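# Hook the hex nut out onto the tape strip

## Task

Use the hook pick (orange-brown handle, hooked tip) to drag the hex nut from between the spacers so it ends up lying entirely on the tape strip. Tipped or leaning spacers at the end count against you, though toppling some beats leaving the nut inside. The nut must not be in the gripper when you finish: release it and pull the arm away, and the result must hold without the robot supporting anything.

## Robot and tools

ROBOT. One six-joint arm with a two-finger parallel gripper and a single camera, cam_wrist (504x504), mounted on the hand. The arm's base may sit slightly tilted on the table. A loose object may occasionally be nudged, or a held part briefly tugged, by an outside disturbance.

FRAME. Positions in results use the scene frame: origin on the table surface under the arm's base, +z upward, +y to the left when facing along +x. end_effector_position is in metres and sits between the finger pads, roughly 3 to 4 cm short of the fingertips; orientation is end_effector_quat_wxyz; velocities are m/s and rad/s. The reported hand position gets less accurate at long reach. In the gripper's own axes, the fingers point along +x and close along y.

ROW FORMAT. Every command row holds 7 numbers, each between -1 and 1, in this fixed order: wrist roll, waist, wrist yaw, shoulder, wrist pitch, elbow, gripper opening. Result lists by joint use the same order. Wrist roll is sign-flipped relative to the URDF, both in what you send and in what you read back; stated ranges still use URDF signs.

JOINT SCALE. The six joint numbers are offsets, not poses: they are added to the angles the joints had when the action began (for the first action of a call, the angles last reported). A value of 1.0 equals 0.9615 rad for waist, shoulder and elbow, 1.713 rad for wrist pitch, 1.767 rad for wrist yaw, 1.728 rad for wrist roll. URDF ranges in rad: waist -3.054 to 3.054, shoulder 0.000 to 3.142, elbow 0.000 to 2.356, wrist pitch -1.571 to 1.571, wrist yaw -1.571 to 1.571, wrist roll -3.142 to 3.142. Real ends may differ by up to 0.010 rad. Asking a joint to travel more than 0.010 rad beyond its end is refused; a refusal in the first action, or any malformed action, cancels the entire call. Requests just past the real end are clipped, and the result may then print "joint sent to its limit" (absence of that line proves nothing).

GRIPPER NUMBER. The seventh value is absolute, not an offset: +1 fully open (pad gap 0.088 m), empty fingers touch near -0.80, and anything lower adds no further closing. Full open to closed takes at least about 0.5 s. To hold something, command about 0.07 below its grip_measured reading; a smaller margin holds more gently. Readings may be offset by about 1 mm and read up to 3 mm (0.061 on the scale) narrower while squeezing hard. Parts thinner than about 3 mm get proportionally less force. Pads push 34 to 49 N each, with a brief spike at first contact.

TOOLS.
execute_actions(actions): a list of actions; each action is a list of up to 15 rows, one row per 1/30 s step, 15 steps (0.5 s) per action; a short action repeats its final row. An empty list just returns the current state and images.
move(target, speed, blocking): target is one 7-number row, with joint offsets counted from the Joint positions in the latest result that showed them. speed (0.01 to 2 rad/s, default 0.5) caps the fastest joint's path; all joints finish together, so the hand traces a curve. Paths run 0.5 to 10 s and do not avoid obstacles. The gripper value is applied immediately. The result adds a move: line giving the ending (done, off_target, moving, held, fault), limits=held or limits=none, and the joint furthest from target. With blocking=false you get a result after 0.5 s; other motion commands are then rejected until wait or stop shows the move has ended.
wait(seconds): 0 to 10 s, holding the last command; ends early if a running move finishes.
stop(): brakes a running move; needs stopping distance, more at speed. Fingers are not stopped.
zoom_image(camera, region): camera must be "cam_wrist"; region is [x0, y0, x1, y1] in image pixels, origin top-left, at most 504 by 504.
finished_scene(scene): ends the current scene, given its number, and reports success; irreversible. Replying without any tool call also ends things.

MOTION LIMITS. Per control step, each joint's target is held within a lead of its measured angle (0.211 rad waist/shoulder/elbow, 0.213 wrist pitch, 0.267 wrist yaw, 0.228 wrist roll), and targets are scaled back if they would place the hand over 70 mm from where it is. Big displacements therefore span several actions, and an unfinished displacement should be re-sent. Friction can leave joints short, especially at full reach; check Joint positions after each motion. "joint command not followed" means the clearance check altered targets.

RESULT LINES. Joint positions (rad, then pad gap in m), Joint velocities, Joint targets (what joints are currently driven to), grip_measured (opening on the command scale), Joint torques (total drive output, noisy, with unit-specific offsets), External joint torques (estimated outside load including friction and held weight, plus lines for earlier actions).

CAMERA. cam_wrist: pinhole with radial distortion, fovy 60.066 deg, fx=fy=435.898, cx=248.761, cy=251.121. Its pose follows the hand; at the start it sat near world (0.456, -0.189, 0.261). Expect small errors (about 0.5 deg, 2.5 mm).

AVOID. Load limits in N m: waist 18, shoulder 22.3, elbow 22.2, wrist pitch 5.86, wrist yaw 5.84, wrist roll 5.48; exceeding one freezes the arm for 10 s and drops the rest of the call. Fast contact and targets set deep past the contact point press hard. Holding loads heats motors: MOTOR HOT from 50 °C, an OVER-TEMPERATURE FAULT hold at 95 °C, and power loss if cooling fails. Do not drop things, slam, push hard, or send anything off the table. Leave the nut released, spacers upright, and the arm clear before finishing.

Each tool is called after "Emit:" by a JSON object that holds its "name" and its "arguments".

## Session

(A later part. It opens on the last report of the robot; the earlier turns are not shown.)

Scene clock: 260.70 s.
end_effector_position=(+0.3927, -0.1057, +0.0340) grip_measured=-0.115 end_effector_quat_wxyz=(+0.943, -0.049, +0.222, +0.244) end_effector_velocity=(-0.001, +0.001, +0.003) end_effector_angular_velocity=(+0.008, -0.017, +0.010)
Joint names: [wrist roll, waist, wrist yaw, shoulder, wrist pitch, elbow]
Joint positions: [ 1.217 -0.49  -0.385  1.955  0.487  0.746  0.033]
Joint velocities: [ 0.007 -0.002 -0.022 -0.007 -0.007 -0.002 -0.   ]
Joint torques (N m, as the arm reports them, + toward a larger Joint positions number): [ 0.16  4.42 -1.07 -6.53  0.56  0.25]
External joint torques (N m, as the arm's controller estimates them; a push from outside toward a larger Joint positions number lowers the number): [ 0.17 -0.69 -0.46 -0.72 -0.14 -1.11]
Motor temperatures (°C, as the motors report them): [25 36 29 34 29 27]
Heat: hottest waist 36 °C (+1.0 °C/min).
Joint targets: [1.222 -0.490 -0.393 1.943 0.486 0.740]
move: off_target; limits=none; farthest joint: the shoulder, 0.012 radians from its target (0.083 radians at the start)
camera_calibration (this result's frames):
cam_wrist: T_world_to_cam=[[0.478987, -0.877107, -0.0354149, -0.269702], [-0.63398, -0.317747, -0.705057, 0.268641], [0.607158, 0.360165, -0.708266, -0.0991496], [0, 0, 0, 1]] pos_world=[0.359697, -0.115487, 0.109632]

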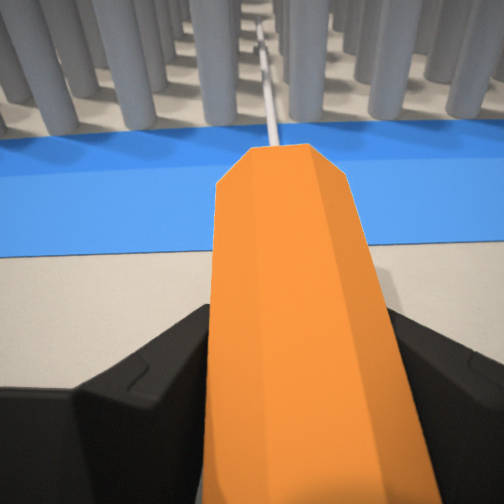

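Emit:
{"name": "move", "arguments": {"target": [0.058,-0.133,-0.05,-0.156,-0.043,-0.114,-0.25], "speed": 0.06}}

Emit:
{"name": "zoom_image", "arguments": {"camera": "cam_wrist", "region": [220,0,310,90]}}

Scene clock: 267.30 s.
end_effector_position=(+0.3477, -0.1290, +0.0319) grip_measured=-0.115 end_effector_quat_wxyz=(+0.942, -0.052, +0.226, +0.241) end_effector_velocity=(-0.005, +0.001, -0.003) end_effector_angular_velocity=(+0.003, +0.020, +0.009)
Joint names: [wrist roll, waist, wrist yaw, shoulder, wrist pitch, elbow]
Joint positions: [ 1.313 -0.617 -0.467  1.815  0.415  0.642  0.033]
Joint velocities: [ 0.007 -0.007  0.007 -0.002 -0.022 -0.002 -0.   ]
Joint torques (N m, as the arm reports them, + toward a larger Joint positions number): [ 0.2   3.39 -0.99 -5.81  0.4  -0.01]
External joint torques (N m, as the arm's controller estimates them; a push from outside toward a larger Joint positions number lowers the number): [ 0.2  -0.85 -0.36 -0.38 -0.16 -1.01]
Motor temperatures (°C, as the motors report them): [25 36 29 34 29 27]
Heat: hottest waist 36 °C (+1.0 °C/min).
Joint targets: [1.317 -0.618 -0.473 1.805 0.414 0.636]
move: done; limits=none; farthest joint: the shoulder, 0.010 radians from its target (0.149 radians at the start)
camera_calibration (this result's frames):
cam_wrist: T_world_to_cam=[[0.47548, -0.879199, -0.0304515, -0.267805], [-0.639918, -0.321907, -0.697768, 0.232553], [0.603675, 0.351262, -0.715676, -0.0646039], [0, 0, 0, 1]] pos_world=[0.315151, -0.137901, 0.107877]

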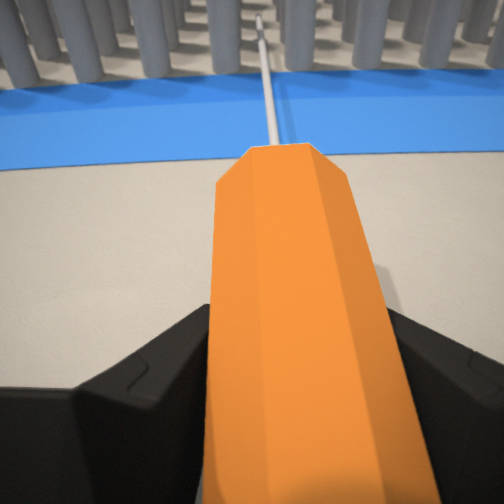

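Region (220, 0, 310, 90) of cam_wrist's 504x504 image, scaled by 5.600, with more detail than that image has.

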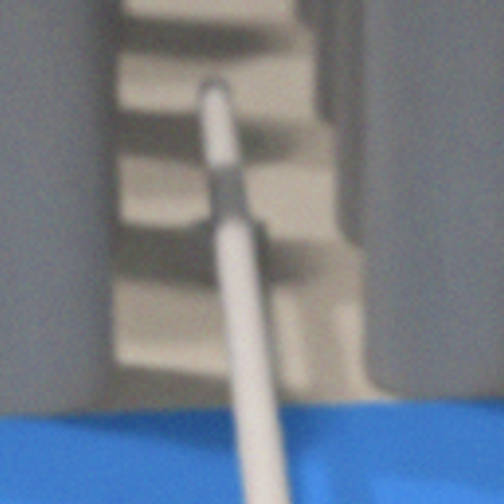

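Emit:
{"name": "move", "arguments": {"target": [0.128,-0.259,-0.104,-0.19,-0.12,-0.089,-0.25], "speed": 0.08}}

Emit:
{"name": "move", "arguments": {"target": [0,0,-0.04,0,0,0,-0.25], "speed": 0.05}}

Scene clock: 274.23 s.
end_effector_position=(+0.2798, -0.1593, +0.0268) grip_measured=-0.115 end_effector_quat_wxyz=(+0.943, -0.053, +0.222, +0.242) end_effector_velocity=(-0.001, +0.001, +0.001) end_effector_angular_velocity=(+0.003, -0.004, +0.005)
Joint names: [wrist roll, waist, wrist yaw, shoulder, wrist pitch, elbow]
Joint positions: [ 1.529 -0.864 -0.645  1.642  0.212  0.561  0.033]
Joint velocities: [ 0.007 -0.002 -0.007 -0.002 -0.007 -0.002 -0.   ]
Joint torques (N m, as the arm reports them, + toward a larger Joint positions number): [ 0.18  2.41 -0.99 -5.78  0.12 -0.29]
External joint torques (N m, as the arm's controller estimates them; a push from outside toward a larger Joint positions number lowers the number): [ 0.19 -0.57 -0.34 -0.53 -0.18 -0.97]
Motor temperatures (°C, as the motors report them): [25 35 29 34 29 27]
Heat: hottest waist 35 °C (-1.0 °C/min).
Joint targets: [1.534 -0.866 -0.650 1.633 0.210 0.556]
move: done; limits=none; farthest joint: the shoulder, 0.010 radians from its target (0.182 radians at the start)
camera_calibration (this result's frames):
cam_wrist: T_world_to_cam=[[0.478282, -0.877835, -0.0255173, -0.26303], [-0.632615, -0.324231, -0.70333, 0.173464], [0.609134, 0.352533, -0.710406, -0.0180775], [0, 0, 0, 1]] pos_world=[0.24655, -0.168282, 0.102448]

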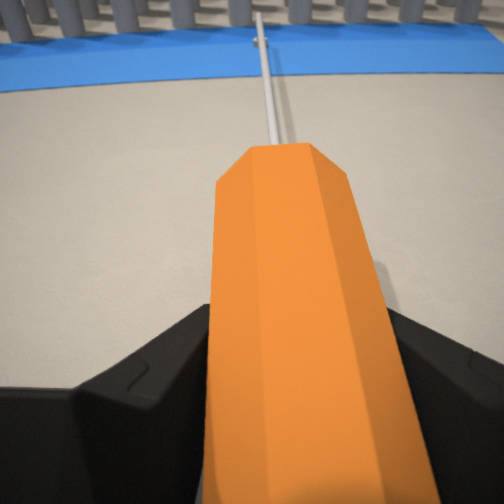

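Scene clock: 275.97 s.
end_effector_position=(+0.2830, -0.1572, +0.0352) grip_measured=-0.115 end_effector_quat_wxyz=(+0.949, -0.046, +0.193, +0.245) end_effector_velocity=(-0.001, +0.001, +0.004) end_effector_angular_velocity=(+0.006, -0.033, +0.008)
Joint names: [wrist roll, waist, wrist yaw, shoulder, wrist pitch, elbow]
Joint positions: [ 1.529 -0.864 -0.707  1.642  0.212  0.561  0.033]
Joint velocities: [ 0.022 -0.007 -0.037 -0.002 -0.007 -0.002  0.   ]
Joint torques (N m, as the arm reports them, + toward a larger Joint positions number): [ 0.    2.61 -1.16 -4.9   0.23  0.18]
External joint torques (N m, as the arm's controller estimates them; a push from outside toward a larger Joint positions number lowers the number): [ 0.   -0.36 -0.49  0.32 -0.05 -0.44]
Motor temperatures (°C, as the motors report them): [25 35 29 34 29 27]
Heat: hottest waist 35 °C (-1.0 °C/min).
Joint targets: [1.529 -0.864 -0.716 1.642 0.212 0.561]
move: done; limits=none; farthest joint: the wrist yaw, 0.009 radians from its target (0.071 radians at the start)
camera_calibration (this result's frames):
cam_wrist: T_world_to_cam=[[0.48134, -0.876128, -0.0266801, -0.263033], [-0.593156, -0.303165, -0.745826, 0.175788], [0.645351, 0.374822, -0.665606, -0.0231296], [0, 0, 0, 1]] pos_world=[0.245805, -0.168488, 0.108694]

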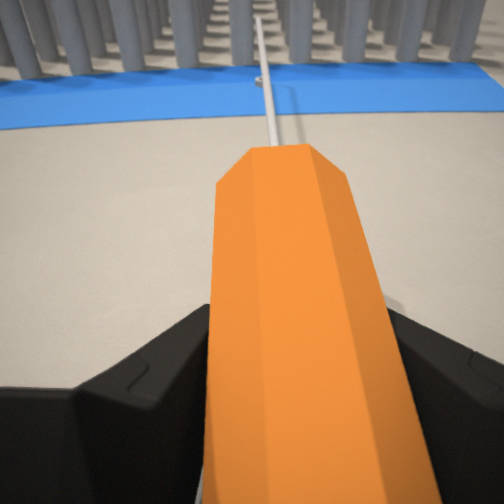

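Emit:
{"name": "move", "arguments": {"target": [-0.04,0,0,0,-0.07,0,-0.25], "speed": 0.15}}

Emit:
{"name": "move", "arguments": {"target": [0,0,0.03,0,0,0,-0.25], "speed": 0.05}}

Emit:
{"name": "move", "arguments": {"target": [0,0,0,0,0,0,0.8]}}

Emit:
{"name": "move", "arguments": {"target": [0,0.15,0.1,-0.3,-0.1,0,0.8], "speed": 0.3}}

Scene clock: 280.80 s.
end_effector_position=(+0.2718, -0.1389, +0.0355) grip_measured=-0.115 end_effector_quat_wxyz=(+0.937, +0.029, +0.215, +0.272) end_effector_velocity=(-0.002, +0.006, +0.001) end_effector_angular_velocity=(+0.008, -0.007, +0.022)
Joint names: [wrist roll, waist, wrist yaw, shoulder, wrist pitch, elbow]
Joint positions: [ 1.464 -0.864 -0.706  1.642  0.095  0.561  0.033]
Joint velocities: [ 0.022  0.002 -0.007  0.002 -0.022 -0.002 -0.   ]
Joint torques (N m, as the arm reports them, + toward a larger Joint positions number): [-0.13  2.54 -0.8  -4.81 -0.01  0.08]
External joint torques (N m, as the arm's controller estimates them; a push from outside toward a larger Joint positions number lowers the number): [-0.13 -0.42 -0.13  0.22 -0.13 -0.38]
Motor temperatures (°C, as the motors report them): [25 35 29 34 29 27]
Heat: hottest waist 35 °C (-1.0 °C/min).
Joint targets: [1.460 -0.864 -0.707 1.642 0.092 0.561]
move: done; limits=none; farthest joint: the wrist roll, 0.005 radians from its target (0.069 radians at the start)
camera_calibration (this result's frames):
cam_wrist: T_world_to_cam=[[0.495653, -0.847441, -0.190187, -0.235757], [-0.649579, -0.216353, -0.728861, 0.201726], [0.576519, 0.484804, -0.657716, 0.0111491], [0, 0, 0, 1]] pos_world=[0.241464, -0.161552, 0.109526]

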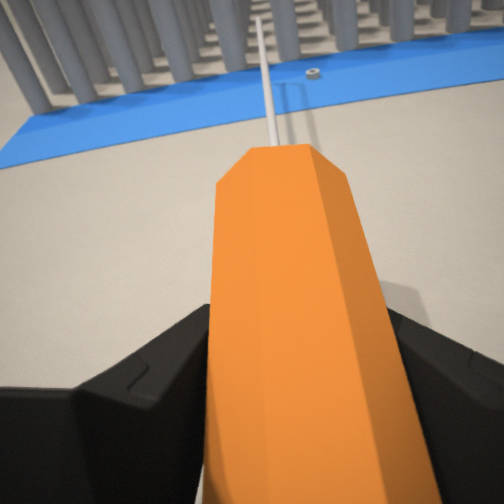

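Scene clock: 282.17 s.
end_effector_position=(+0.2696, -0.1396, +0.0297) grip_measured=-0.115 end_effector_quat_wxyz=(+0.933, +0.021, +0.235, +0.272) end_effector_velocity=(-0.001, -0.001, -0.001) end_effector_angular_velocity=(-0.015, +0.001, -0.001)
Joint names: [wrist roll, waist, wrist yaw, shoulder, wrist pitch, elbow]
Joint positions: [ 1.467 -0.862 -0.66   1.642  0.095  0.561  0.033]
Joint velocities: [ 0.007 -0.002  0.007 -0.002  0.007 -0.002 -0.   ]
Joint torques (N m, as the arm reports them, + toward a larger Joint positions number): [-0.09  2.41 -0.48 -4.71  0.1   0.16]
External joint torques (N m, as the arm's controller estimates them; a push from outside toward a larger Joint positions number lowers the number): [-0.1  -0.52  0.17  0.34 -0.02 -0.32]
Motor temperatures (°C, as the motors report them): [25 34 29 33 29 27]
Heat: hottest waist 34 °C (-2.0 °C/min).
Joint targets: [1.465 -0.864 -0.653 1.642 0.095 0.561]
move: done; limits=none; farthest joint: the wrist yaw, 0.007 radians from its target (0.053 radians at the start)
camera_calibration (this result's frames):
cam_wrist: T_world_to_cam=[[0.494007, -0.849475, -0.185338, -0.236344], [-0.673612, -0.239158, -0.699321, 0.198307], [0.549731, 0.470315, -0.690362, 0.0150992], [0, 0, 0, 1]] pos_world=[0.242037, -0.160443, 0.1053]

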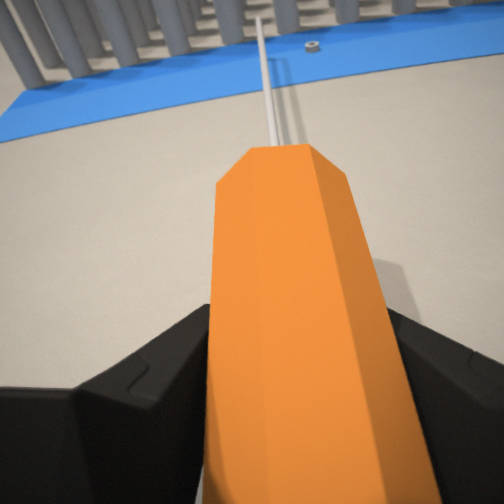

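Scene clock: 282.87 s.
end_effector_position=(+0.2700, -0.1392, +0.0303) grip_measured=+0.795 end_effector_quat_wxyz=(+0.933, +0.021, +0.234, +0.273) end_effector_velocity=(-0.001, -0.000, +0.002) end_effector_angular_velocity=(+0.000, -0.007, +0.002)
Joint names: [wrist roll, waist, wrist yaw, shoulder, wrist pitch, elbow]
Joint positions: [ 1.467 -0.86  -0.662  1.642  0.094  0.561  0.078]
Joint velocities: [ 0.007 -0.002 -0.007 -0.007 -0.007 -0.002  0.   ]
Joint torques (N m, as the arm reports them, + toward a larger Joint positions number): [ 0.    2.44 -0.63 -4.69  0.09  0.07]
External joint torques (N m, as the arm's controller estimates them; a push from outside toward a larger Joint positions number lowers the number): [ 0.   -0.49  0.02  0.4  -0.04 -0.45]
Motor temperatures (°C, as the motors report them): [25 34 29 33 29 27]
Heat: hottest waist 34 °C (-2.0 °C/min).
Joint targets: [1.467 -0.862 -0.660 1.642 0.094 0.561]
move: done; limits=none; farthest joint: the waist, 0.002 radians from its target (0.000 radians at the start)
camera_calibration (this result's frames):
cam_wrist: T_world_to_cam=[[0.495479, -0.848631, -0.185274, -0.23634], [-0.671157, -0.238629, -0.701858, 0.198619], [0.551406, 0.472104, -0.6878, 0.0148582], [0, 0, 0, 1]] pos_world=[0.242213, -0.160183, 0.105834]

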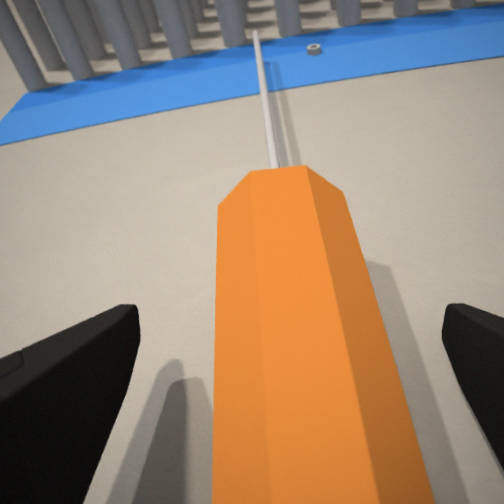

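Scene clock: 284.33 s.
end_effector_position=(+0.2768, -0.1571, +0.0837) grip_measured=+0.797 end_effector_quat_wxyz=(+0.927, -0.068, +0.251, +0.272) end_effector_velocity=(-0.005, +0.004, -0.001) end_effector_angular_velocity=(+0.005, +0.016, +0.013)
Joint names: [wrist roll, waist, wrist yaw, shoulder, wrist pitch, elbow]
Joint positions: [ 1.467 -0.718 -0.49   1.362 -0.075  0.561  0.078]
Joint velocities: [ 0.007 -0.002  0.007 -0.007 -0.022 -0.007  0.   ]
Joint torques (N m, as the arm reports them, + toward a larger Joint positions number): [-0.01  2.78 -0.53 -5.29  0.17  1.74]
External joint torques (N m, as the arm's controller estimates them; a push from outside toward a larger Joint positions number lowers the number): [ 0.   -0.01  0.1  -0.58 -0.18 -0.47]
Motor temperatures (°C, as the motors report them): [25 34 29 33 29 27]
Heat: hottest waist 34 °C (-2.0 °C/min).
Joint targets: [1.467 -0.716 -0.486 1.354 -0.077 0.561]
move: done; limits=none; farthest joint: the shoulder, 0.008 radians from its target (0.289 radians at the start)
camera_calibration (this result's frames):
cam_wrist: T_world_to_cam=[[0.534773, -0.844485, -0.0293729, -0.268295], [-0.648085, -0.3876, -0.655555, 0.202678], [0.542221, 0.369609, -0.754576, 0.0483427], [0, 0, 0, 1]] pos_world=[0.248617, -0.165881, 0.161464]

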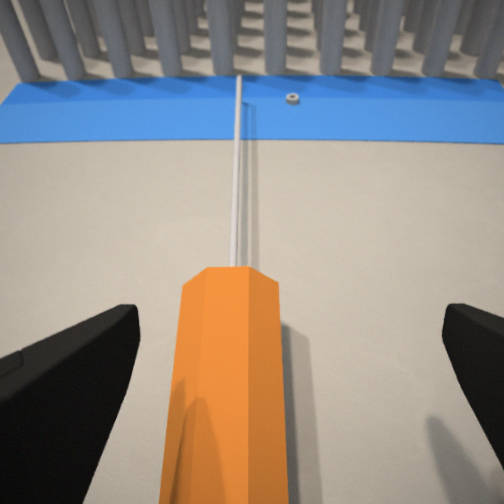

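Emit:
{"name": "finished_scene", "arguments": {"scene": 1}}

The scene is finished: the task was done.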